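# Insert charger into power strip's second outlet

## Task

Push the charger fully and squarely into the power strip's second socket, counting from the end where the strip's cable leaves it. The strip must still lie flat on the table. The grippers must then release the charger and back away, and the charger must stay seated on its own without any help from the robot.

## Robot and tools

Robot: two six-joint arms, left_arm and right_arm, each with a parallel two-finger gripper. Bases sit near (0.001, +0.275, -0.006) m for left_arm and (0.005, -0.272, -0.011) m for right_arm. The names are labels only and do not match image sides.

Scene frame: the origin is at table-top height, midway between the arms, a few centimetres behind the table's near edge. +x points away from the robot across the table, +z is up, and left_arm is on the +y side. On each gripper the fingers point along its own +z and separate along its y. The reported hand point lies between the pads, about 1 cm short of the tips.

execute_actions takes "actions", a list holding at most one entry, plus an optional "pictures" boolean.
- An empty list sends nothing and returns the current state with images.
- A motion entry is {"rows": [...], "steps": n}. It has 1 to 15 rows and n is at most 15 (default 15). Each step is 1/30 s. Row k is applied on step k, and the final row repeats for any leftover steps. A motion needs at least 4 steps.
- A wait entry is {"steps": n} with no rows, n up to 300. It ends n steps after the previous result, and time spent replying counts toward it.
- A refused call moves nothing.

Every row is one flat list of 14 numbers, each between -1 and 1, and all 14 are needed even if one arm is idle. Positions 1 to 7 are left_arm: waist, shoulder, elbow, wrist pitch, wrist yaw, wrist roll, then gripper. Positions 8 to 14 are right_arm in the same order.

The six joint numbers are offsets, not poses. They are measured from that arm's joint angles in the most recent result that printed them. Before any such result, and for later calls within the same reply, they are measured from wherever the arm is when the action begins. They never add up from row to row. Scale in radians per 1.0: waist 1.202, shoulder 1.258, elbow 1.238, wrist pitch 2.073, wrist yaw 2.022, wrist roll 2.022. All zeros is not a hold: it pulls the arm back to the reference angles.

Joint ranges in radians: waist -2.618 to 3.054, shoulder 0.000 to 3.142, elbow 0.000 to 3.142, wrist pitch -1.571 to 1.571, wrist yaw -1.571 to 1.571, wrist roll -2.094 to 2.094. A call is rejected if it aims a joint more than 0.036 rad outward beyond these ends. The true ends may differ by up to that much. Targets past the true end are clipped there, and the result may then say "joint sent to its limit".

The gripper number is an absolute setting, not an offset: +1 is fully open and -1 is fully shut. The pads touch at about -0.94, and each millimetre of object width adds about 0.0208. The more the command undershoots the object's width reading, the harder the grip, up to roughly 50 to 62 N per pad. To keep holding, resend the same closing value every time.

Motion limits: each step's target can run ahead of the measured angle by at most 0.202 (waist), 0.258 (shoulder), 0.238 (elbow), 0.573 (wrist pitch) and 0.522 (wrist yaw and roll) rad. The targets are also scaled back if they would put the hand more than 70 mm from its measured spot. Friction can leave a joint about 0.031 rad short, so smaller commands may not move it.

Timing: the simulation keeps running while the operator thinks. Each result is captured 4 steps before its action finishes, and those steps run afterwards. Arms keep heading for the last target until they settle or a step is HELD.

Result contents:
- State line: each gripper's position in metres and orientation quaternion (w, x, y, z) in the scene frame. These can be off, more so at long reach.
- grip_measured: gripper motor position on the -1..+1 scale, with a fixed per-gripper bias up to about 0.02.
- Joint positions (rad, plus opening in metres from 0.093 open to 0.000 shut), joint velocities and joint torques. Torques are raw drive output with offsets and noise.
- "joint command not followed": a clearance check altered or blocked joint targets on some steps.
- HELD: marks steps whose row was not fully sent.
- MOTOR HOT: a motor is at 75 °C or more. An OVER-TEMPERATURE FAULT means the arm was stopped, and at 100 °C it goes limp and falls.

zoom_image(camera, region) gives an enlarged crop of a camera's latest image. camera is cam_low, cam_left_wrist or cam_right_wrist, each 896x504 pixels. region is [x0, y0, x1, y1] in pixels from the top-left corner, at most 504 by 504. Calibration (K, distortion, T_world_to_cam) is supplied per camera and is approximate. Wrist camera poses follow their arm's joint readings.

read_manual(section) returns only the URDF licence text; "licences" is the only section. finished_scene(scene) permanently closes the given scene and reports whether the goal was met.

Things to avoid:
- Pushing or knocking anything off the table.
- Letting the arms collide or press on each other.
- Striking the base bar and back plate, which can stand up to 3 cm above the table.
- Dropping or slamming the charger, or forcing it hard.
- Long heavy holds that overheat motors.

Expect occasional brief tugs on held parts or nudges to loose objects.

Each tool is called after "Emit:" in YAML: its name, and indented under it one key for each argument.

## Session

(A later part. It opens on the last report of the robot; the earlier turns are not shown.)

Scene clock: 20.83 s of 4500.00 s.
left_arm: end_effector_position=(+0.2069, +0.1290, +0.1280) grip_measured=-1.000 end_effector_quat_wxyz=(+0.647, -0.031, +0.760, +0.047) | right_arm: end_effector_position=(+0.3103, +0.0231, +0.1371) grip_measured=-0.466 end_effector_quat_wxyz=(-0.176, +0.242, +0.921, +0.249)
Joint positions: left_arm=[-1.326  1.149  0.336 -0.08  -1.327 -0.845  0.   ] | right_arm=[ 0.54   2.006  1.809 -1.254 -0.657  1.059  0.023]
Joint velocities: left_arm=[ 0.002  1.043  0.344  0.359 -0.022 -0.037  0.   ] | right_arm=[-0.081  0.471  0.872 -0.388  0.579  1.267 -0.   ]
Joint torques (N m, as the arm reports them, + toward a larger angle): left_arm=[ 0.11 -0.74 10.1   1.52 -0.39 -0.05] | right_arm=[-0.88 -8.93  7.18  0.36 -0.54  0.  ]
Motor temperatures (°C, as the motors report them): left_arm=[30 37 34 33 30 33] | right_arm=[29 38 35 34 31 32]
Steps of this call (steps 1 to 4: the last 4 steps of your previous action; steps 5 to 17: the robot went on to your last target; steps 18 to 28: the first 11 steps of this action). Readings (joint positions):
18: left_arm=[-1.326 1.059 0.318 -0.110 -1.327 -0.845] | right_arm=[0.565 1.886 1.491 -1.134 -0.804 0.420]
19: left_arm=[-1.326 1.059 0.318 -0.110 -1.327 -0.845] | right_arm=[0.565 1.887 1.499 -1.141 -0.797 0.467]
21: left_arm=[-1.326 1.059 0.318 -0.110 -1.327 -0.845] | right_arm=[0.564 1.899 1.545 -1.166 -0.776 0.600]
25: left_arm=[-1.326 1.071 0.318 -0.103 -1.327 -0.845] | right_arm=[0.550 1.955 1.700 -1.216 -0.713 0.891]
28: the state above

Emit:
execute_actions:
  actions:
    - {"rows": [[0,0.235,0.11,0.098,0,0,-1, -0.018,0.055,0.0836,-0.05,0.0562,0.13,-0.6],[0,0.268,0.124,0.112,0,0,-1, -0.018,0.056,0.0836,-0.049,0.0562,0.17,-0.6],[0,0.305,0.14,0.127,0,0,-1, -0.018,0.058,0.0836,-0.046,0.0562,0.21,-0.6],[0,0.345,0.156,0.143,0,0,-1, -0.018,0.062,0.0836,-0.042,0.0562,0.245,-0.6],[0,0.386,0.173,0.159,0,0,-1, -0.018,0.067,0.0836,-0.037,0.0562,0.272,-0.6],[0,0.427,0.19,0.175,0,0,-1, -0.018,0.074,0.0836,-0.031,0.0562,0.291,-0.6],[0,0.467,0.207,0.19,0,0,-1, -0.018,0.081,0.0836,-0.024,0.0562,0.301,-0.6],[0,0.504,0.222,0.204,0,0,-1, -0.018,0.089,0.0836,-0.017,0.0562,0.304,-0.6],[0,0.537,0.236,0.216,0,0,-1, -0.018,0.097,0.0836,-0.011,0.0562,0.304,-0.6],[0,0.566,0.248,0.226,0,0,-1, -0.018,0.104,0.0836,-0.006,0.0562,0.304,-0.6],[0,0.59,0.258,0.234,0,0,-1, -0.018,0.11,0.0836,-0.002,0.0562,0.304,-0.6],[0,0.608,0.266,0.239,0,0,-1, -0.018,0.114,0.0836,0.001,0.0562,0.304,-0.6],[0,0.62,0.271,0.242,0,0,-1, -0.018,0.117,0.0836,0.0026,0.0562,0.304,-0.6],[0,0.627,0.274,0.244,0,0,-1, -0.018,0.1185,0.0836,0.0026,0.0562,0.304,-0.6],[0,0.63,0.275,0.244,0,0,-1, -0.018,0.1185,0.0836,0.0026,0.0562,0.304,-0.6]], "steps": 15}

Emit:
execute_actions:
  actions:
    - {"steps": 12}
  pictures: true

Scene clock: 21.70 s of 4500.00 s.
left_arm: end_effector_position=(+0.2357, +0.0307, +0.0711) grip_measured=-1.000 end_effector_quat_wxyz=(+0.646, -0.026, +0.761, +0.054) | right_arm: end_effector_position=(+0.3284, +0.0115, +0.1115) grip_measured=-0.466 end_effector_quat_wxyz=(-0.213, +0.501, +0.827, +0.143)
Joint positions: left_arm=[-1.326  1.82   0.611  0.299 -1.329 -0.845  0.   ] | right_arm=[ 0.528  2.109  1.899 -1.313 -0.564  1.596  0.023]
Joint velocities: left_arm=[-0.002  1.126  0.383  0.696  0.051 -0.081  0.   ] | right_arm=[-0.027  0.325 -0.002  0.344  0.154  0.462  0.   ]
Joint torques (N m, as the arm reports them, + toward a larger angle): left_arm=[ 0.41 -7.05  7.54  1.4  -0.29 -0.04] | right_arm=[-0.61 -9.61  7.78  0.56 -0.49  0.02]
Motor temperatures (°C, as the motors report them): left_arm=[30 37 34 33 30 33] | right_arm=[29 38 35 34 31 32]
Steps of this call (steps 1 to 4: the last 4 steps of your previous action; steps 5 to 15: the robot went on to your last target; steps 16 to 26: the first 11 steps of this action). Readings (joint positions):
16: left_arm=[-1.326 1.402 0.435 0.081 -1.327 -0.845] | right_arm=[0.555 2.063 1.893 -1.373 -0.627 1.255]
17: left_arm=[-1.326 1.416 0.442 0.090 -1.328 -0.845] | right_arm=[0.561 2.063 1.893 -1.377 -0.636 1.280]
19: left_arm=[-1.326 1.482 0.473 0.122 -1.329 -0.845] | right_arm=[0.567 2.063 1.893 -1.376 -0.633 1.359]
23: left_arm=[-1.326 1.683 0.558 0.224 -1.330 -0.845] | right_arm=[0.538 2.079 1.897 -1.347 -0.584 1.527]
26: the state above

Scene clock: 22.10 s of 4500.00 s.
left_arm: end_effector_position=(+0.2405, +0.0148, +0.0553) grip_measured=-1.000 end_effector_quat_wxyz=(+0.649, -0.036, +0.759, +0.040) | right_arm: end_effector_position=(+0.3396, +0.0141, +0.0934) grip_measured=-0.466 end_effector_quat_wxyz=(-0.210, +0.528, +0.811, +0.135)
Joint positions: left_arm=[-1.326  1.932  0.652  0.405 -1.328 -0.845  0.   ] | right_arm=[ 0.528  2.151  1.899 -1.263 -0.548  1.663  0.023]
Joint velocities: left_arm=[-0.002  0.007 -0.002  0.051 -0.022  0.037  0.   ] | right_arm=[-0.007  0.002 -0.017  0.037 -0.051 -0.051 -0.001]
Joint torques (N m, as the arm reports them, + toward a larger angle): left_arm=[ 0.21 -7.33  7.5   1.42 -0.38 -0.04] | right_arm=[ -0.61 -10.93   7.8    0.62  -0.41   0.03]
Motor temperatures (°C, as the motors report them): left_arm=[30 37 34 33 30 33] | right_arm=[29 38 36 34 31 32]
Kept back: nothing.
Steps of this call (steps 1 to 4: the last 4 steps of your previous action; steps 5 to 12: the robot went on to your last target). Readings (joint positions):
1: left_arm=[-1.326 1.856 0.624 0.319 -1.328 -0.845] | right_arm=[0.528 2.120 1.899 -1.302 -0.560 1.611]
2: left_arm=[-1.326 1.884 0.634 0.337 -1.328 -0.845] | right_arm=[0.528 2.130 1.899 -1.294 -0.558 1.622]
4: left_arm=[-1.326 1.920 0.645 0.362 -1.328 -0.845] | right_arm=[0.528 2.145 1.899 -1.280 -0.553 1.638]
8: left_arm=[-1.326 1.932 0.650 0.389 -1.328 -0.845] | right_arm=[0.528 2.151 1.899 -1.268 -0.549 1.656]
12: the state above
camera_calibration (this result's frames):
cam_left_wrist: T_world_to_cam=[[0.103169, -0.994598, -0.0114428, -0.0146198], [-0.559171, -0.0484808, -0.827633, 0.22047], [0.822608, 0.091785, -0.561152, -0.0827421], [0, 0, 0, 1]] pos_world=[0.192853, 0.00374229, 0.135871]
cam_right_wrist: T_world_to_cam=[[-0.918851, -0.394599, -0.00191734, 0.317358], [-0.233814, 0.540525, 0.808185, 0.0346026], [-0.317873, 0.74305, -0.588925, 0.232335], [0, 0, 0, 1]] pos_world=[0.373548, -0.0661111, 0.109471]

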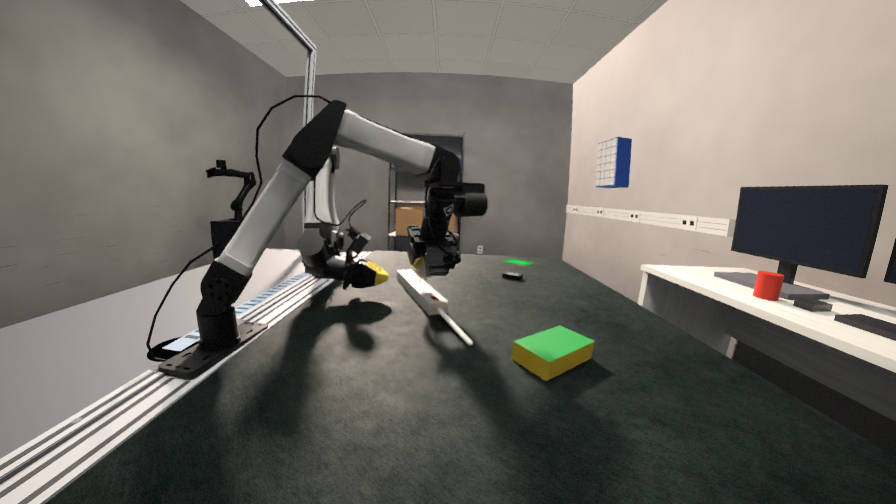

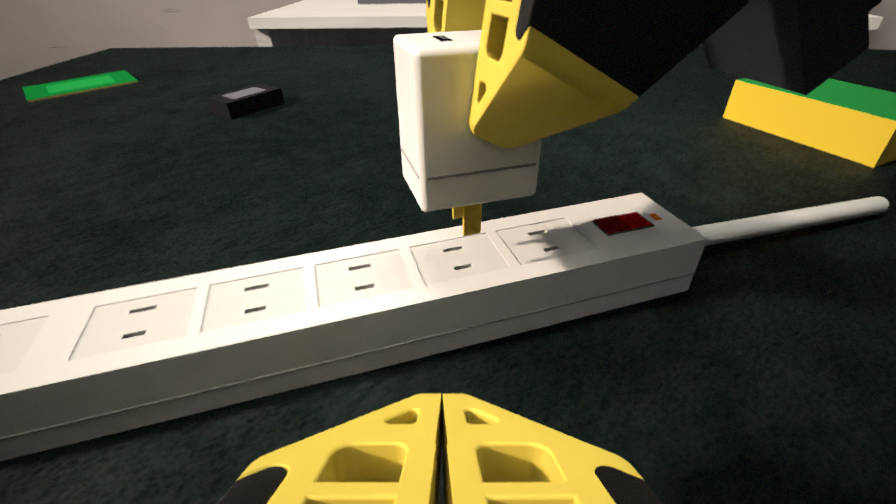

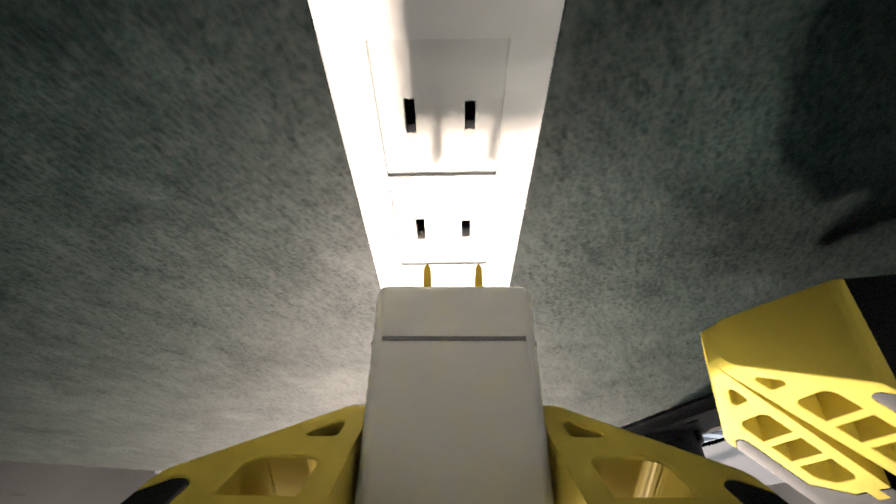

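Emit:
zoom_image:
  camera: "cam_right_wrist"
  region: [360, 80, 560, 310]

Emit:
zoom_image:
  camera: "cam_left_wrist"
  region: [380, 20, 600, 290]

Region (360, 80, 560, 310) of cam_right_wrist's 896x504 image, scaled by 2.191, with more detail than that image has; it fills the left 438 columns of this view, and the rest is white.

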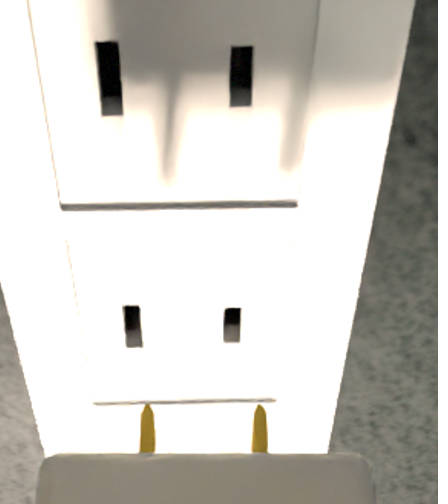

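Region (380, 20, 600, 290) of cam_left_wrist's 896x504 image, scaled by 1.867, with more detail than that image has; it fills the left 411 columns of this view, and the rest is white.

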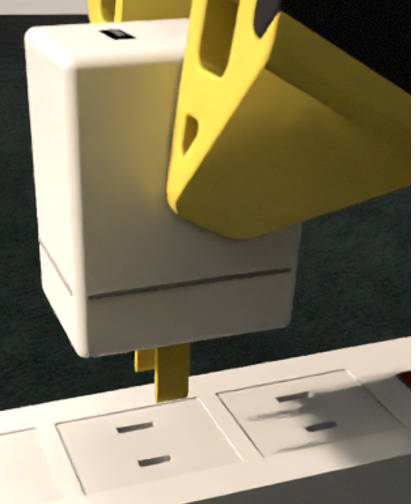

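Emit:
execute_actions:
  actions:
    - {"rows": [[0,0,0,0,0,0,-1, 0.003,0.002,-0.006,0.01,0,0.004,-0.6],[0,0,0,0,0,0,-1, 0.006,0.002,-0.012,0.015,0,0.004,-0.6],[0,0,0,0,0,0,-1, 0.009,0.002,-0.019,0.02,0,0.004,-0.6],[0,0,0,0,0,0,-1, 0.012,0.002,-0.026,0.025,0,0.004,-0.6],[0,0,0,0,0,0,-1, 0.012,0.002,-0.033,0.029,0,0.004,-0.6],[0,0,0,0,0,0,-1, 0.012,0.002,-0.039,0.0325,0,0.004,-0.6],[0,0,0,0,0,0,-1, 0.012,0.002,-0.044,0.035,0,0.004,-0.6],[0,0,0,0,0,0,-1, 0.012,0.002,-0.047,0.0362,0,0.004,-0.6],[0,0,0,0,0,0,-1, 0.012,0.002,-0.0485,0.0362,0,0.004,-0.6]], "steps": 12}

Emit:
execute_actions:
  actions:
    - {"steps": 10}
  pictures: true

Emit:
zoom_image:
  camera: "cam_right_wrist"
  region: [380, 180, 530, 310]

Emit:
zoom_image:
  camera: "cam_left_wrist"
  region: [400, 180, 540, 300]

Scene clock: 26.50 s of 4500.00 s.
left_arm: end_effector_position=(+0.2407, +0.0142, +0.0559) grip_measured=-1.000 end_effector_quat_wxyz=(+0.649, -0.039, +0.759, +0.037) | right_arm: end_effector_position=(+0.3385, +0.0173, +0.0849) grip_measured=-0.466 end_effector_quat_wxyz=(-0.209, +0.526, +0.813, +0.137)
Joint positions: left_arm=[-1.326  1.932  0.652  0.413 -1.328 -0.845  0.   ] | right_arm=[ 0.537  2.151  1.865 -1.222 -0.548  1.668  0.023]
Joint velocities: left_arm=[-0.007  0.002  0.012 -0.007  0.022  0.11   0.   ] | right_arm=[ 0.042  0.002 -0.222  0.081 -0.022 -0.051 -0.001]
Joint torques (N m, as the arm reports them, + toward a larger angle): left_arm=[ 0.14 -8.06  5.09  1.24 -0.39 -0.03] | right_arm=[  0.32 -11.08   5.81   0.65  -0.48   0.01]
Motor temperatures (°C, as the motors report them): left_arm=[30 37 35 34 30 33] | right_arm=[29 39 36 34 31 32]
Steps of this call (steps 1 to 30: the robot went on to your last target; steps 31 to 90: nothing new was sent; then 1.13 s passed at rest; steps 91 to 98: the first 8 steps of this action). Readings (joint positions):
91: left_arm=[-1.326 1.932 0.652 0.413 -1.328 -0.845] | right_arm=[0.528 2.151 1.899 -1.260 -0.548 1.668]
92: left_arm=[-1.326 1.932 0.652 0.413 -1.328 -0.845] | right_arm=[0.528 2.151 1.899 -1.259 -0.548 1.668]
94: left_arm=[-1.326 1.932 0.652 0.413 -1.328 -0.845] | right_arm=[0.529 2.151 1.894 -1.247 -0.548 1.668]
98: the state above

Scene clock: 26.83 s of 4500.00 s.
left_arm: end_effector_position=(+0.2407, +0.0142, +0.0559) grip_measured=-1.000 end_effector_quat_wxyz=(+0.649, -0.039, +0.759, +0.037) | right_arm: end_effector_position=(+0.3386, +0.0184, +0.0816) grip_measured=-0.466 end_effector_quat_wxyz=(-0.208, +0.524, +0.814, +0.139)
Joint positions: left_arm=[-1.326  1.932  0.652  0.413 -1.328 -0.845  0.   ] | right_arm=[ 0.539  2.151  1.852 -1.203 -0.548  1.668  0.023]
Joint velocities: left_arm=[ 0.012 -0.007 -0.007  0.022  0.007  0.007  0.   ] | right_arm=[ 0.002 -0.002 -0.002  0.022 -0.037 -0.051 -0.   ]
Joint torques (N m, as the arm reports them, + toward a larger angle): left_arm=[ 0.17 -8.09  5.08  1.23 -0.39 -0.03] | right_arm=[  0.38 -11.04   5.63   0.65  -0.49   0.01]
Motor temperatures (°C, as the motors report them): left_arm=[30 37 35 34 30 33] | right_arm=[29 40 36 34 31 32]
Kept back: nothing.
Steps of this call (steps 1 to 4: the last 4 steps of your previous action; steps 5 to 10: the robot went on to your last target). Readings (joint positions):
1: left_arm=[-1.326 1.932 0.652 0.413 -1.328 -0.845] | right_arm=[0.538 2.151 1.859 -1.218 -0.548 1.668]
2: left_arm=[-1.326 1.932 0.652 0.413 -1.328 -0.845] | right_arm=[0.538 2.151 1.854 -1.215 -0.548 1.668]
4: left_arm=[-1.326 1.932 0.652 0.413 -1.328 -0.845] | right_arm=[0.539 2.151 1.852 -1.212 -0.548 1.668]
8: left_arm=[-1.326 1.932 0.652 0.413 -1.328 -0.845] | right_arm=[0.539 2.151 1.852 -1.205 -0.548 1.668]
10: the state above
camera_calibration (this result's frames):
cam_left_wrist: T_world_to_cam=[[0.102948, -0.99468, -0.0035438, -0.0156919], [-0.557429, -0.0547418, -0.828418, 0.220737], [0.823817, 0.0872595, -0.560099, -0.08277], [0, 0, 0, 1]] pos_world=[0.192848, 0.00369758, 0.136447]
cam_right_wrist: T_world_to_cam=[[-0.915888, -0.401257, -0.0119093, 0.318132], [-0.24474, 0.534622, 0.808877, 0.0454018], [-0.318201, 0.743755, -0.587857, 0.221853], [0, 0, 0, 1]] pos_world=[0.373079, -0.0616247, 0.0974824]

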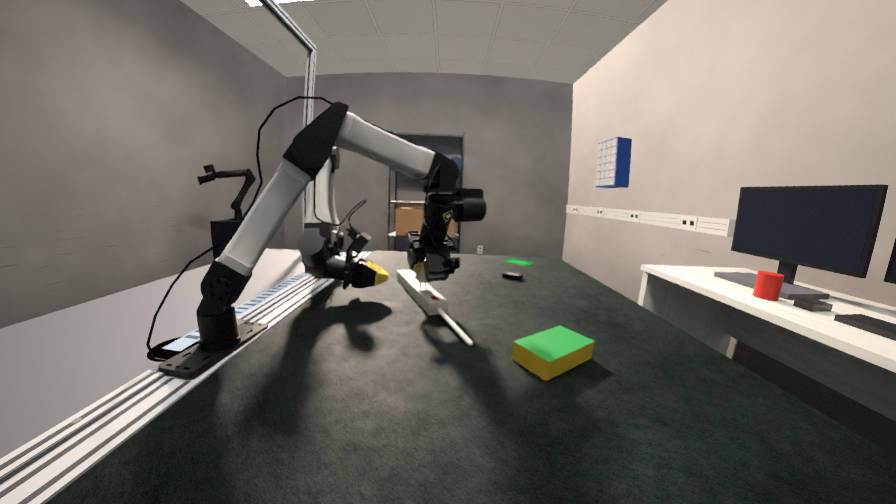

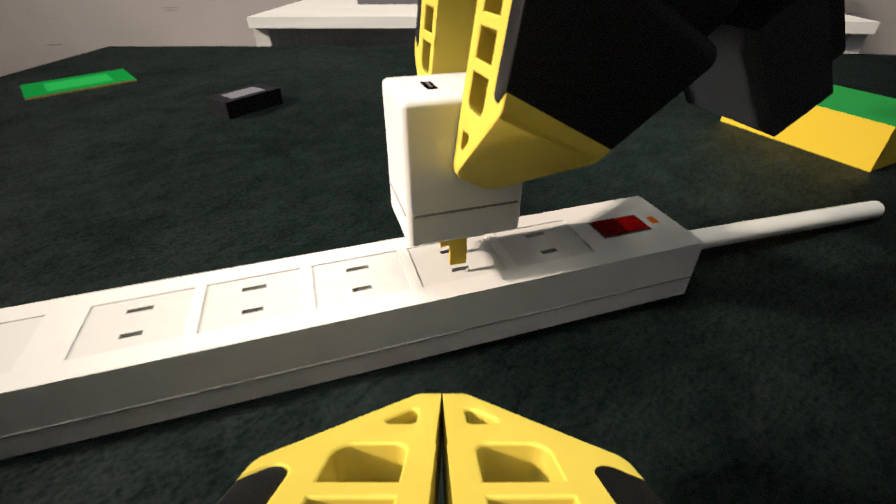

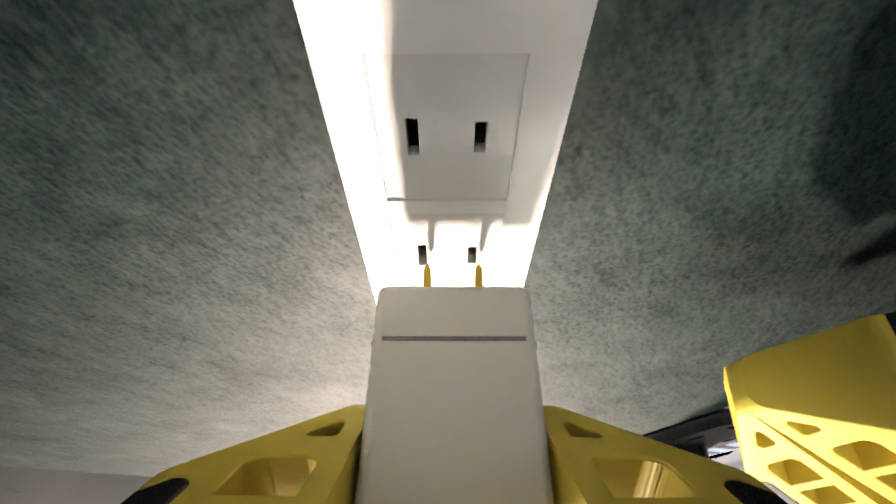

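Region (380, 180, 530, 310) of cam_right_wrist's 896x504 image, scaled by 3.360, with more detail than that image has; it fills the top 437 rows of this view, and the rest is white.

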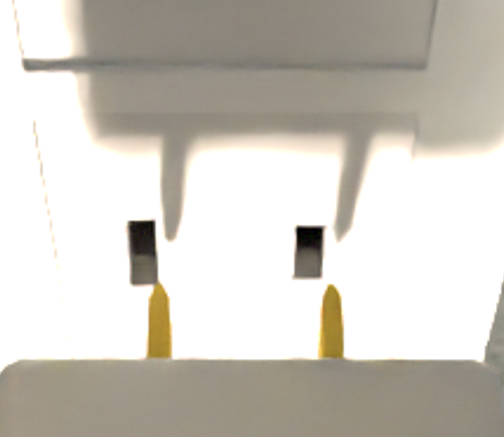

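Region (400, 180, 540, 300) of cam_left_wrist's 896x504 image, scaled by 3.600, with more detail than that image has; it fills the top 432 rows of this view, and the rest is white.

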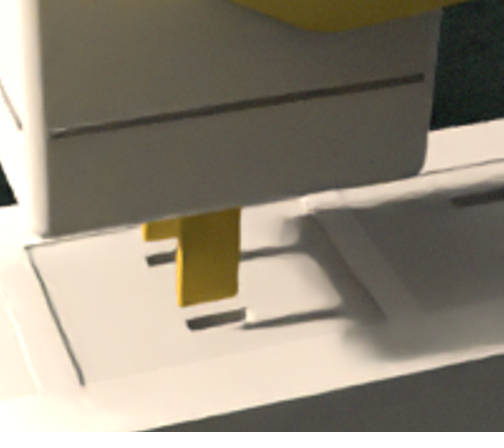

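Emit:
execute_actions:
  actions:
    - {"rows": [[0,0,0,0,0,0,-1, 0,0.002,-0.008,0.008,0.003,0,-0.6],[0,0,0,0,0,0,-1, 0,0.002,-0.008,0.0092,0.0056,0,-0.6]], "steps": 8}

Emit:
execute_actions:
  actions:
    - {"steps": 8}
  pictures: true

Emit:
zoom_image:
  camera: "cam_right_wrist"
  region: [400, 220, 510, 300]

Emit:
zoom_image:
  camera: "cam_left_wrist"
  region: [420, 220, 500, 290]

Scene clock: 27.70 s of 4500.00 s.
left_arm: end_effector_position=(+0.2407, +0.0142, +0.0559) grip_measured=-1.000 end_effector_quat_wxyz=(+0.649, -0.039, +0.759, +0.037) | right_arm: end_effector_position=(+0.3396, +0.0185, +0.0814) grip_measured=-0.466 end_effector_quat_wxyz=(-0.206, +0.524, +0.814, +0.140)
Joint positions: left_arm=[-1.326  1.932  0.652  0.413 -1.328 -0.845  0.   ] | right_arm=[ 0.539  2.151  1.852 -1.199 -0.546  1.668  0.023]
Joint velocities: left_arm=[-0.007 -0.017 -0.007 -0.007  0.037  0.007  0.   ] | right_arm=[-0.007  0.002 -0.002 -0.037  0.007  0.007  0.   ]
Joint torques (N m, as the arm reports them, + toward a larger angle): left_arm=[ 0.16 -8.05  5.11  1.3  -0.39 -0.03] | right_arm=[  0.14 -11.05   5.9    0.66  -0.43  -0.02]
Motor temperatures (°C, as the motors report them): left_arm=[30 37 35 33 30 33] | right_arm=[29 40 36 34 31 32]
Steps of this call (steps 1 to 22: the robot went on to your last target; steps 23 to 26: the first 4 steps of this action). Readings (joint positions):
23: left_arm=[-1.326 1.932 0.652 0.413 -1.328 -0.845] | right_arm=[0.539 2.151 1.852 -1.201 -0.548 1.668]
24: left_arm=[-1.326 1.932 0.652 0.413 -1.328 -0.845] | right_arm=[0.539 2.151 1.852 -1.200 -0.547 1.668]
26: the state above

Scene clock: 27.97 s of 4500.00 s.
left_arm: end_effector_position=(+0.2407, +0.0142, +0.0559) grip_measured=-1.000 end_effector_quat_wxyz=(+0.649, -0.039, +0.759, +0.037) | right_arm: end_effector_position=(+0.3401, +0.0183, +0.0812) grip_measured=-0.466 end_effector_quat_wxyz=(-0.205, +0.524, +0.815, +0.140)
Joint positions: left_arm=[-1.326  1.932  0.652  0.413 -1.328 -0.845  0.   ] | right_arm=[ 0.539  2.151  1.852 -1.197 -0.543  1.668  0.023]
Joint velocities: left_arm=[-0.007  0.017 -0.002 -0.081 -0.066  0.066  0.   ] | right_arm=[-0.017 -0.002 -0.002 -0.007 -0.051 -0.037  0.001]
Joint torques (N m, as the arm reports them, + toward a larger angle): left_arm=[ 0.16 -8.1   5.15  1.32 -0.39 -0.03] | right_arm=[  0.15 -11.07   5.87   0.67  -0.41  -0.02]
Motor temperatures (°C, as the motors report them): left_arm=[30 37 35 33 30 33] | right_arm=[29 40 36 34 31 32]
Kept back: nothing.
Steps of this call (steps 1 to 4: the last 4 steps of your previous action; steps 5 to 8: the robot went on to your last target). Readings (joint positions):
1: left_arm=[-1.326 1.932 0.652 0.413 -1.328 -0.845] | right_arm=[0.539 2.151 1.852 -1.199 -0.545 1.668]
2: left_arm=[-1.326 1.932 0.652 0.413 -1.328 -0.845] | right_arm=[0.539 2.151 1.852 -1.198 -0.545 1.668]
4: left_arm=[-1.326 1.932 0.652 0.413 -1.328 -0.845] | right_arm=[0.539 2.151 1.852 -1.198 -0.544 1.668]
8: the state above
camera_calibration (this result's frames):
cam_left_wrist: T_world_to_cam=[[0.102948, -0.99468, -0.0035438, -0.0156919], [-0.557429, -0.0547418, -0.828418, 0.220737], [0.823817, 0.0872595, -0.560099, -0.08277], [0, 0, 0, 1]] pos_world=[0.192848, 0.00369758, 0.136447]
cam_right_wrist: T_world_to_cam=[[-0.915788, -0.401255, -0.0180766, 0.319928], [-0.25071, 0.535879, 0.806212, 0.0482611], [-0.31381, 0.742852, -0.59135, 0.220949], [0, 0, 0, 1]] pos_world=[0.374421, -0.061622, 0.0975328]

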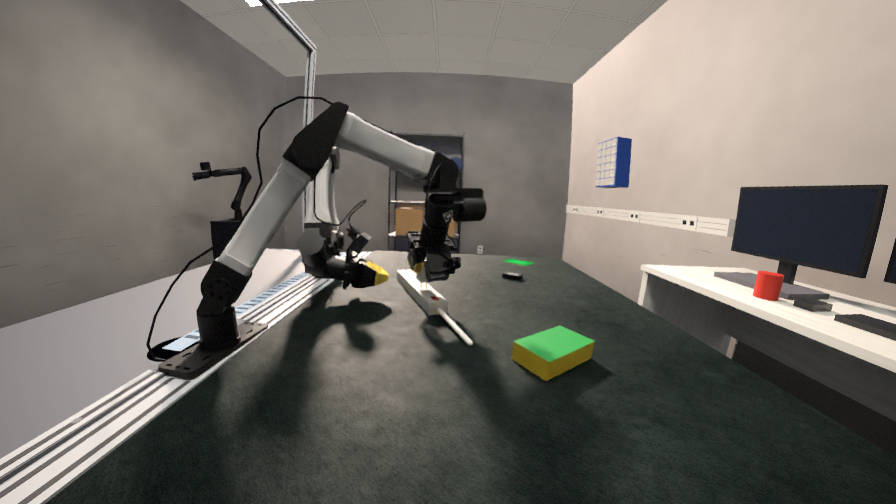

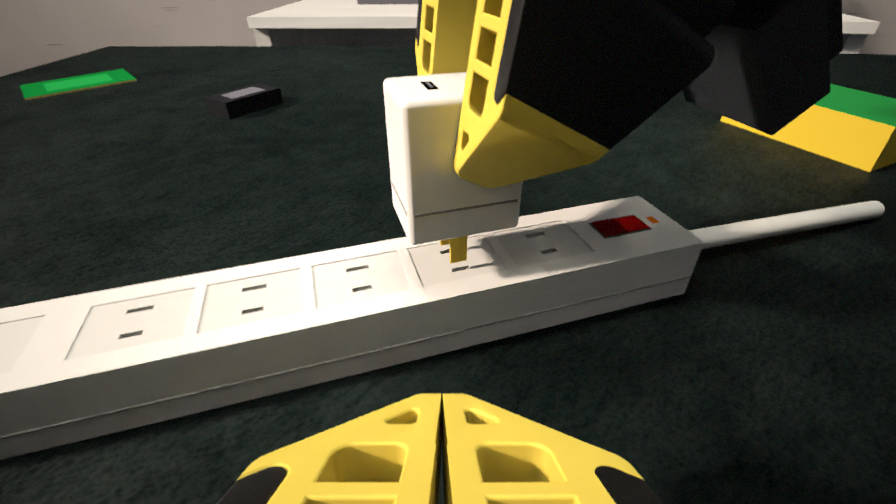

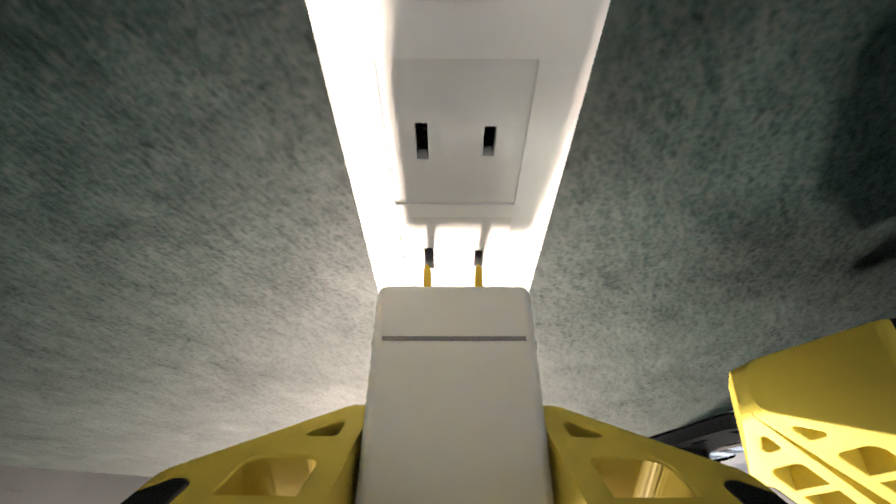

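Region (400, 220, 510, 300) of cam_right_wrist's 896x504 image, scaled by 4.582, with more detail than that image has; it fills the top 367 rows of this view, and the rest is white.

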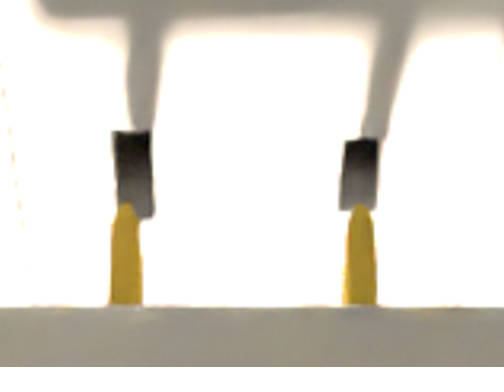

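Region (420, 220, 500, 290) of cam_left_wrist's 896x504 image, scaled by 6.300, with more detail than that image has; it fills the top 441 rows of this view, and the rest is white.

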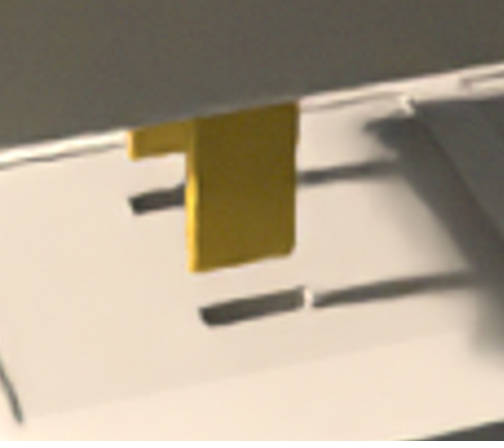

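Emit:
execute_actions:
  actions:
    - {"rows": [[0,0,0,0,0,0,-1, 0,0.006,-0.008,0.0063,0.004,0,-0.6],[0,0,0,0,0,0,-1, 0,0.010,-0.008,0.0063,0.004,0,-0.6],[0,0,0,0,0,0,-1, 0,0.013,-0.008,0.0063,0.004,0,-0.6],[0,0,0,0,0,0,-1, 0,0.016,-0.008,0.0063,0.004,0,-0.6],[0,0,0,0,0,0,-1, 0,0.018,-0.008,0.0063,0.004,0,-0.6],[0,0,0,0,0,0,-1, 0,0.020,-0.008,0.0063,0.004,0,-0.6],[0,0,0,0,0,0,-1, 0,0.022,-0.008,0.0063,0.004,0,-0.6],[0,0,0,0,0,0,-1, 0,0.024,-0.008,0.0063,0.004,0,-0.6]], "steps": 12}

Emit:
execute_actions:
  actions:
    - {"steps": 6}
  pictures: true

Emit:
zoom_image:
  camera: "cam_left_wrist"
  region: [400, 200, 540, 300]

Emit:
zoom_image:
  camera: "cam_right_wrist"
  region: [400, 220, 510, 300]

Scene clock: 28.93 s of 4500.00 s.
left_arm: end_effector_position=(+0.2407, +0.0142, +0.0559) grip_measured=-1.000 end_effector_quat_wxyz=(+0.649, -0.039, +0.759, +0.037) | right_arm: end_effector_position=(+0.3404, +0.0182, +0.0791) grip_measured=-0.466 end_effector_quat_wxyz=(-0.205, +0.525, +0.815, +0.138)
Joint positions: left_arm=[-1.326  1.932  0.652  0.413 -1.328 -0.845  0.   ] | right_arm=[ 0.539  2.156  1.852 -1.196 -0.542  1.668  0.023]
Joint velocities: left_arm=[-0.007 -0.007 -0.017 -0.007  0.066  0.022  0.   ] | right_arm=[ 0.002  0.081 -0.002 -0.022  0.037 -0.066  0.   ]
Joint torques (N m, as the arm reports them, + toward a larger angle): left_arm=[ 0.14 -8.07  5.13  1.32 -0.39 -0.04] | right_arm=[ 0.13 -9.75  5.83  0.64 -0.4  -0.02]
Motor temperatures (°C, as the motors report them): left_arm=[30 37 35 33 30 33] | right_arm=[29 40 36 34 31 32]
Steps of this call (steps 1 to 15: the robot went on to your last target; steps 16 to 21: nothing new was sent; steps 22 to 29: the first 8 steps of this action). Readings (joint positions):
22: left_arm=[-1.326 1.932 0.652 0.413 -1.328 -0.845] | right_arm=[0.539 2.151 1.852 -1.197 -0.542 1.668]
23: left_arm=[-1.326 1.932 0.652 0.413 -1.328 -0.845] | right_arm=[0.539 2.151 1.852 -1.197 -0.542 1.668]
25: left_arm=[-1.326 1.932 0.652 0.413 -1.328 -0.845] | right_arm=[0.539 2.151 1.852 -1.197 -0.542 1.668]
29: the state above

Scene clock: 29.13 s of 4500.00 s.
left_arm: end_effector_position=(+0.2407, +0.0142, +0.0559) grip_measured=-1.000 end_effector_quat_wxyz=(+0.649, -0.039, +0.759, +0.037) | right_arm: end_effector_position=(+0.3406, +0.0178, +0.0735) grip_measured=-0.466 end_effector_quat_wxyz=(-0.207, +0.526, +0.814, +0.133)
Joint positions: left_arm=[-1.326  1.932  0.652  0.413 -1.328 -0.845  0.   ] | right_arm=[ 0.539  2.17   1.852 -1.195 -0.541  1.668  0.023]
Joint velocities: left_arm=[-0.012  0.007 -0.012 -0.095 -0.007 -0.007  0.   ] | right_arm=[ 0.017 -0.002 -0.002 -0.066  0.066 -0.007  0.001]
Joint torques (N m, as the arm reports them, + toward a larger angle): left_arm=[ 0.14 -8.14  5.09  1.33 -0.38 -0.03] | right_arm=[  0.12 -10.43   5.87   0.61  -0.45  -0.02]
Motor temperatures (°C, as the motors report them): left_arm=[30 37 35 33 30 33] | right_arm=[29 40 36 34 31 32]
Kept back: nothing.
Steps of this call (steps 1 to 4: the last 4 steps of your previous action; steps 5 to 6: the robot went on to your last target). Readings (joint positions):
1: left_arm=[-1.326 1.932 0.652 0.413 -1.328 -0.845] | right_arm=[0.539 2.159 1.852 -1.196 -0.542 1.668]
2: left_arm=[-1.326 1.932 0.652 0.413 -1.328 -0.845] | right_arm=[0.539 2.163 1.852 -1.196 -0.541 1.668]
4: left_arm=[-1.326 1.932 0.652 0.413 -1.328 -0.845] | right_arm=[0.539 2.168 1.852 -1.196 -0.541 1.668]
6: the state above
camera_calibration (this result's frames):
cam_left_wrist: T_world_to_cam=[[0.102948, -0.99468, -0.0035438, -0.0156919], [-0.557429, -0.0547418, -0.828418, 0.220737], [0.823817, 0.0872595, -0.560099, -0.08277], [0, 0, 0, 1]] pos_world=[0.192848, 0.00369758, 0.136447]
cam_right_wrist: T_world_to_cam=[[-0.916264, -0.400568, -0.00240027, 0.318978], [-0.240025, 0.544219, 0.803874, 0.0513097], [-0.3207, 0.737137, -0.594795, 0.219655], [0, 0, 0, 1]] pos_world=[0.375027, -0.0620669, 0.0901688]

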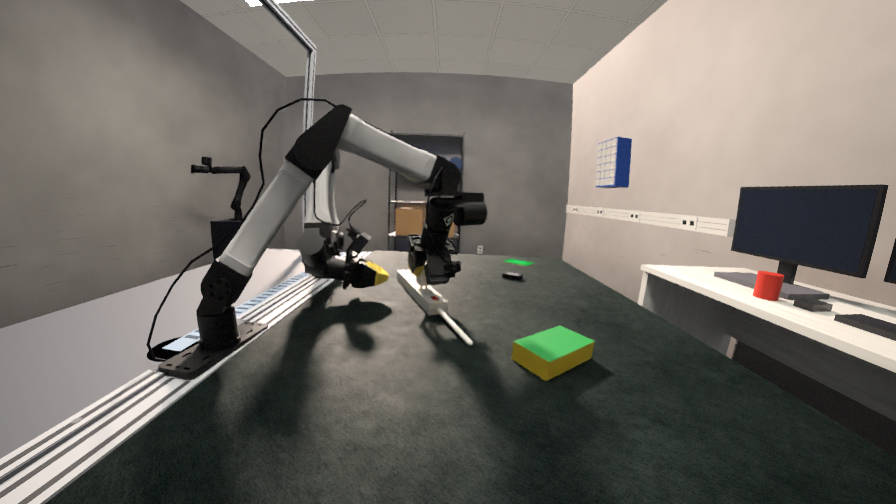

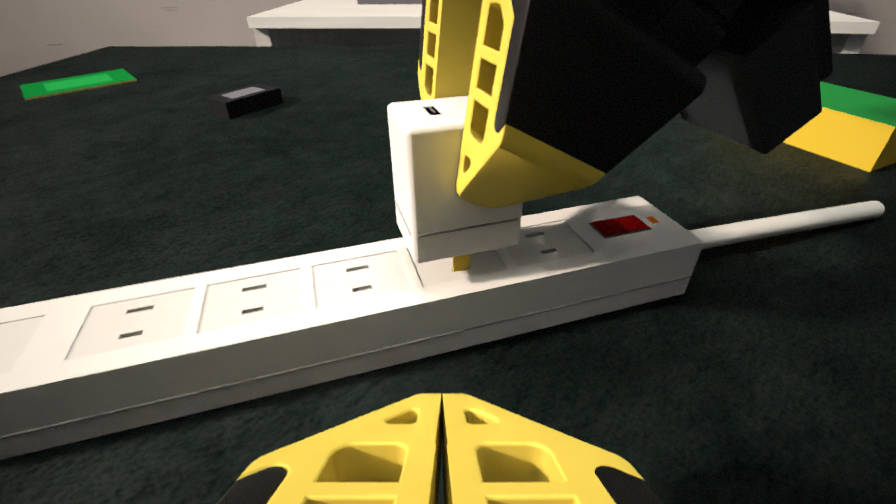

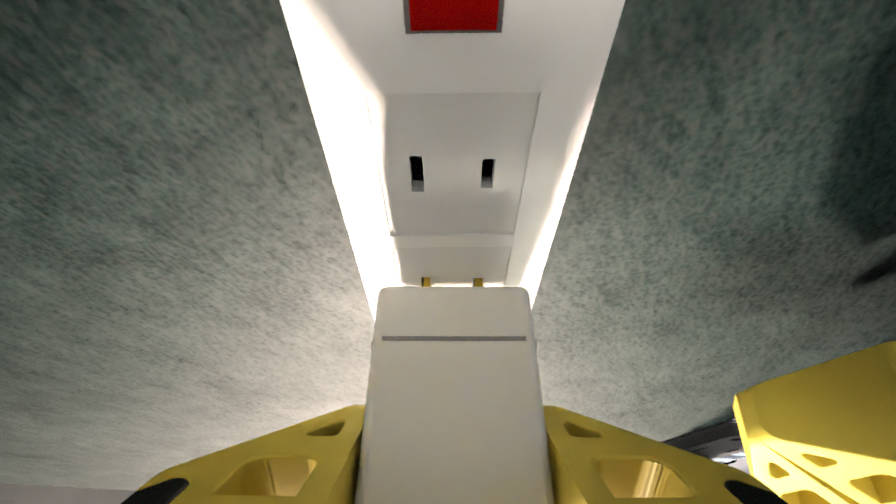

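Region (400, 200, 540, 300) of cam_left_wrist's 896x504 image, scaled by 3.600, with more detail than that image has; it fills the top 360 rows of this view, and the rest is white.

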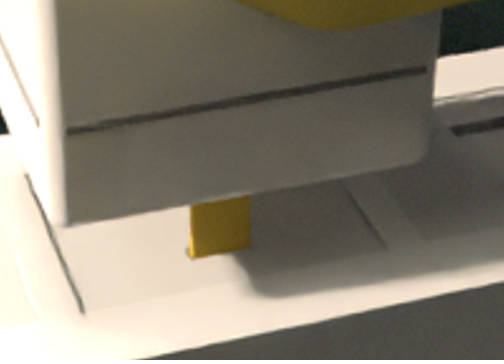

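Region (400, 220, 510, 300) of cam_right_wrist's 896x504 image, scaled by 4.582, with more detail than that image has; it fills the top 367 rows of this view, and the rest is white.

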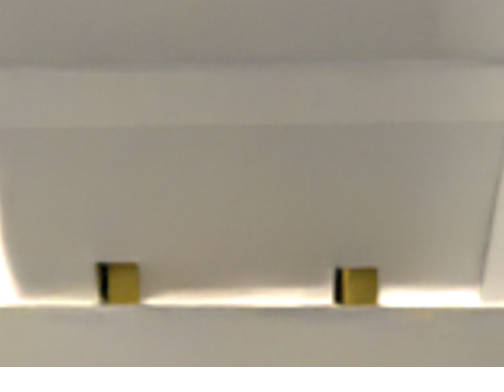

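Emit:
execute_actions:
  actions:
    - {"rows": [[0,0,0,0,0,0,-1, 0,0.009,-0.012,0.008,0.003,0,-0.6],[0,0,0,0,0,0,-1, 0,0.010,-0.018,0.010,0.003,0,-0.6],[0,0,0,0,0,0,-1, 0,0.011,-0.024,0.013,0.004,0,-0.6],[0,0,0,0,0,0,-1, 0,0.013,-0.030,0.016,0.005,0,-0.6],[0,0,0,0,0,0,-1, 0,0.016,-0.035,0.018,0.007,0,-0.6],[0,0,0,0,0,0,-1, 0,0.021,-0.039,0.019,0.010,0,-0.6],[0,0,0,0,0,0,-1, 0,0.028,-0.043,0.019,0.015,0,-0.6],[0,0,0,0,0,0,-1, 0,0.037,-0.047,0.019,0.021,0,-0.6],[0,0,0,0,0,0,-1, 0,0.047,-0.051,0.018,0.028,0,-0.6],[0,0,0,0,0,0,-1, 0,0.057,-0.055,0.018,0.035,0,-0.6],[0,0,0,0,0,0,-1, 0,0.067,-0.059,0.017,0.042,0,-0.6],[0,0,0,0,0,0,-1, 0,0.077,-0.062,0.017,0.049,0,-0.6],[0,0,0,0,0,0,-1, 0,0.086,-0.065,0.016,0.055,0,-0.6],[0,0,0,0,0,0,-1, 0,0.094,-0.068,0.016,0.060,0,-0.6],[0,0,0,0,0,0,-1, 0,0.10,-0.07,0.016,0.064,0,-0.6]], "steps": 15}

Emit:
execute_actions:
  actions:
    - {"steps": 8}
  pictures: true

Emit:
zoom_image:
  camera: "cam_left_wrist"
  region: [370, 100, 570, 300]

Scene clock: 31.00 s of 4500.00 s.
left_arm: end_effector_position=(+0.2407, +0.0142, +0.0559) grip_measured=-1.000 end_effector_quat_wxyz=(+0.649, -0.039, +0.759, +0.037) | right_arm: end_effector_position=(+0.3401, +0.0169, +0.0651) grip_measured=-0.466 end_effector_quat_wxyz=(-0.208, +0.527, +0.814, +0.131)
Joint positions: left_arm=[-1.326  1.932  0.652  0.413 -1.328 -0.845  0.   ] | right_arm=[ 0.539  2.174  1.826 -1.17  -0.539  1.668  0.023]
Joint velocities: left_arm=[ 0.022  0.002 -0.002  0.007  0.022 -0.037  0.   ] | right_arm=[-0.012  0.012  0.007  0.022  0.051 -0.022 -0.001]
Joint torques (N m, as the arm reports them, + toward a larger angle): left_arm=[ 0.13 -8.14  5.13  1.31 -0.4  -0.04] | right_arm=[ 0.12 -5.42  2.82  0.6   0.38 -0.02]
Motor temperatures (°C, as the motors report them): left_arm=[30 38 35 33 30 33] | right_arm=[29 41 36 34 31 32]
Steps of this call (steps 1 to 30: the robot went on to your last target; steps 31 to 45: nothing new was sent; steps 46 to 56: the first 11 steps of this action). Readings (joint positions):
46: left_arm=[-1.326 1.932 0.652 0.413 -1.328 -0.845] | right_arm=[0.539 2.170 1.852 -1.195 -0.541 1.668]
47: left_arm=[-1.326 1.932 0.652 0.413 -1.328 -0.845] | right_arm=[0.539 2.170 1.851 -1.194 -0.541 1.668]
49: left_arm=[-1.326 1.932 0.652 0.413 -1.328 -0.845] | right_arm=[0.539 2.170 1.843 -1.186 -0.540 1.668]
53: left_arm=[-1.326 1.932 0.652 0.413 -1.328 -0.845] | right_arm=[0.539 2.172 1.828 -1.171 -0.540 1.668]
56: the state above

Scene clock: 31.27 s of 4500.00 s.
left_arm: end_effector_position=(+0.2407, +0.0142, +0.0559) grip_measured=-1.000 end_effector_quat_wxyz=(+0.649, -0.039, +0.759, +0.037) | right_arm: end_effector_position=(+0.3400, +0.0167, +0.0586) grip_measured=-0.466 end_effector_quat_wxyz=(-0.213, +0.528, +0.812, +0.126)
Joint positions: left_arm=[-1.326  1.932  0.652  0.413 -1.328 -0.845  0.   ] | right_arm=[ 0.537  2.192  1.826 -1.168 -0.545  1.666  0.023]
Joint velocities: left_arm=[-0.002  0.007 -0.007 -0.037 -0.022 -0.037  0.   ] | right_arm=[ 0.002  0.012  0.002 -0.007  0.037 -0.022 -0.001]
Joint torques (N m, as the arm reports them, + toward a larger angle): left_arm=[ 0.15 -8.13  5.16  1.33 -0.39 -0.03] | right_arm=[ 0.24 -3.64  1.74  0.52  0.88  0.  ]
Motor temperatures (°C, as the motors report them): left_arm=[30 38 35 33 30 33] | right_arm=[29 41 36 34 31 32]
Kept back: nothing.
Steps of this call (steps 1 to 4: the last 4 steps of your previous action; steps 5 to 8: the robot went on to your last target). Readings (joint positions):
1: left_arm=[-1.326 1.932 0.652 0.413 -1.328 -0.845] | right_arm=[0.539 2.176 1.826 -1.170 -0.539 1.668]
2: left_arm=[-1.326 1.932 0.652 0.413 -1.328 -0.845] | right_arm=[0.539 2.177 1.826 -1.170 -0.539 1.668]
4: left_arm=[-1.326 1.932 0.652 0.413 -1.328 -0.845] | right_arm=[0.539 2.187 1.826 -1.168 -0.538 1.668]
8: the state above
camera_calibration (this result's frames):
cam_left_wrist: T_world_to_cam=[[0.102948, -0.99468, -0.0035438, -0.0156919], [-0.557429, -0.0547418, -0.828418, 0.220737], [0.823817, 0.0872595, -0.560099, -0.08277], [0, 0, 0, 1]] pos_world=[0.192848, 0.00369758, 0.136447]
cam_right_wrist: T_world_to_cam=[[-0.916365, -0.399976, 0.0171621, 0.316899], [-0.224411, 0.548692, 0.805343, 0.0583035], [-0.331535, 0.734137, -0.592561, 0.214986], [0, 0, 0, 1]] pos_world=[0.374755, -0.0630679, 0.0749995]

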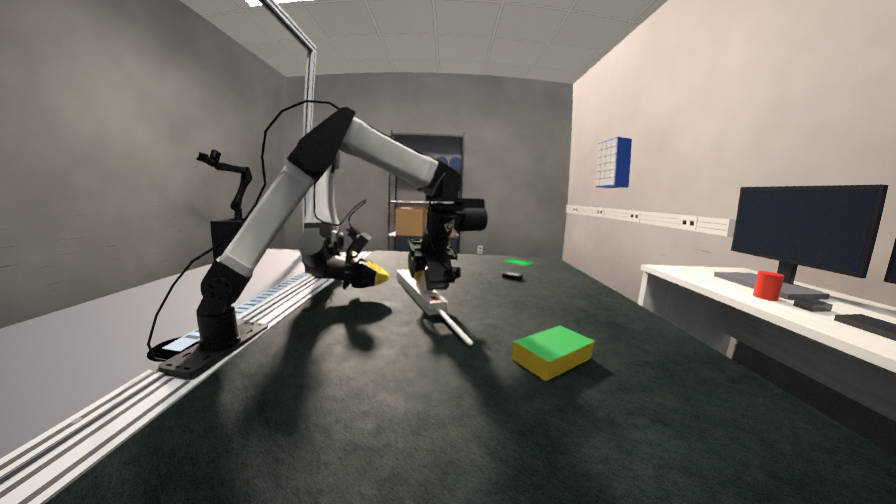

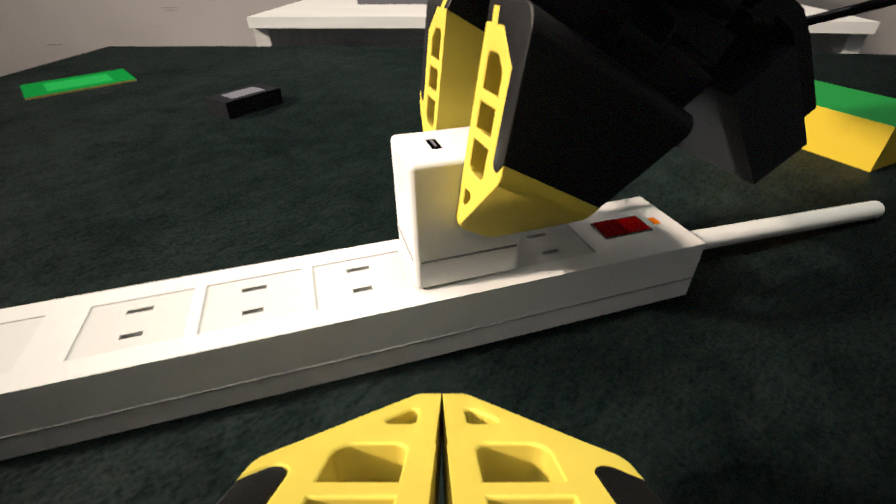

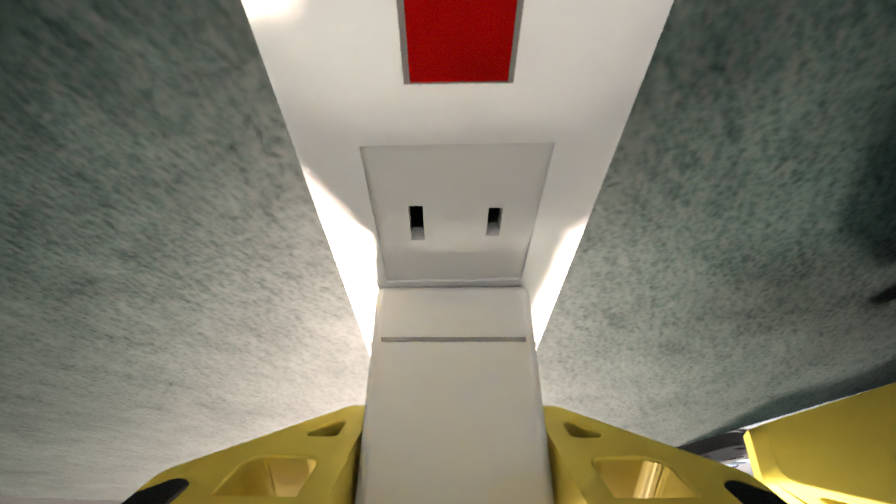

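Region (370, 100, 570, 300) of cam_left_wrist's 896x504 image, scaled by 2.520, with more detail than that image has.

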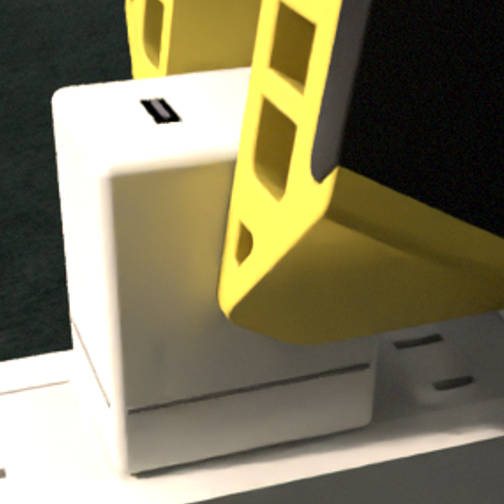

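Emit:
zoom_image:
  camera: "cam_right_wrist"
  region: [340, 200, 580, 360]

Emit:
zoom_image:
  camera: "cam_left_wrist"
  region: [390, 230, 530, 310]

Region (340, 200, 580, 360) of cam_right_wrist's 896x504 image, scaled by 2.100, with more detail than that image has.

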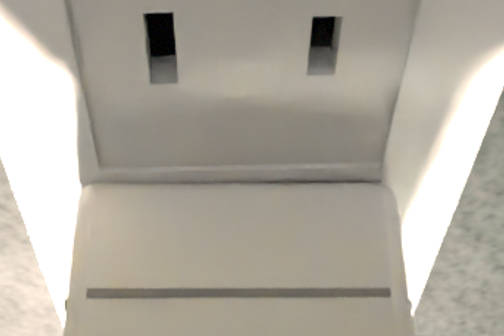

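Region (390, 230, 530, 310) of cam_left_wrist's 896x504 image, scaled by 3.600, with more detail than that image has; it fills the top 288 rows of this view, and the rest is white.

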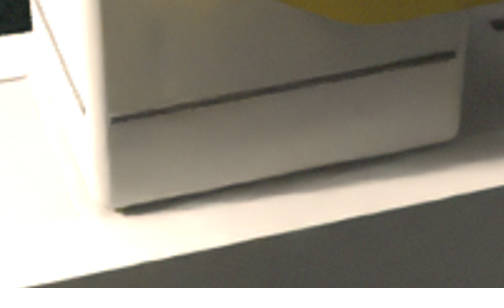

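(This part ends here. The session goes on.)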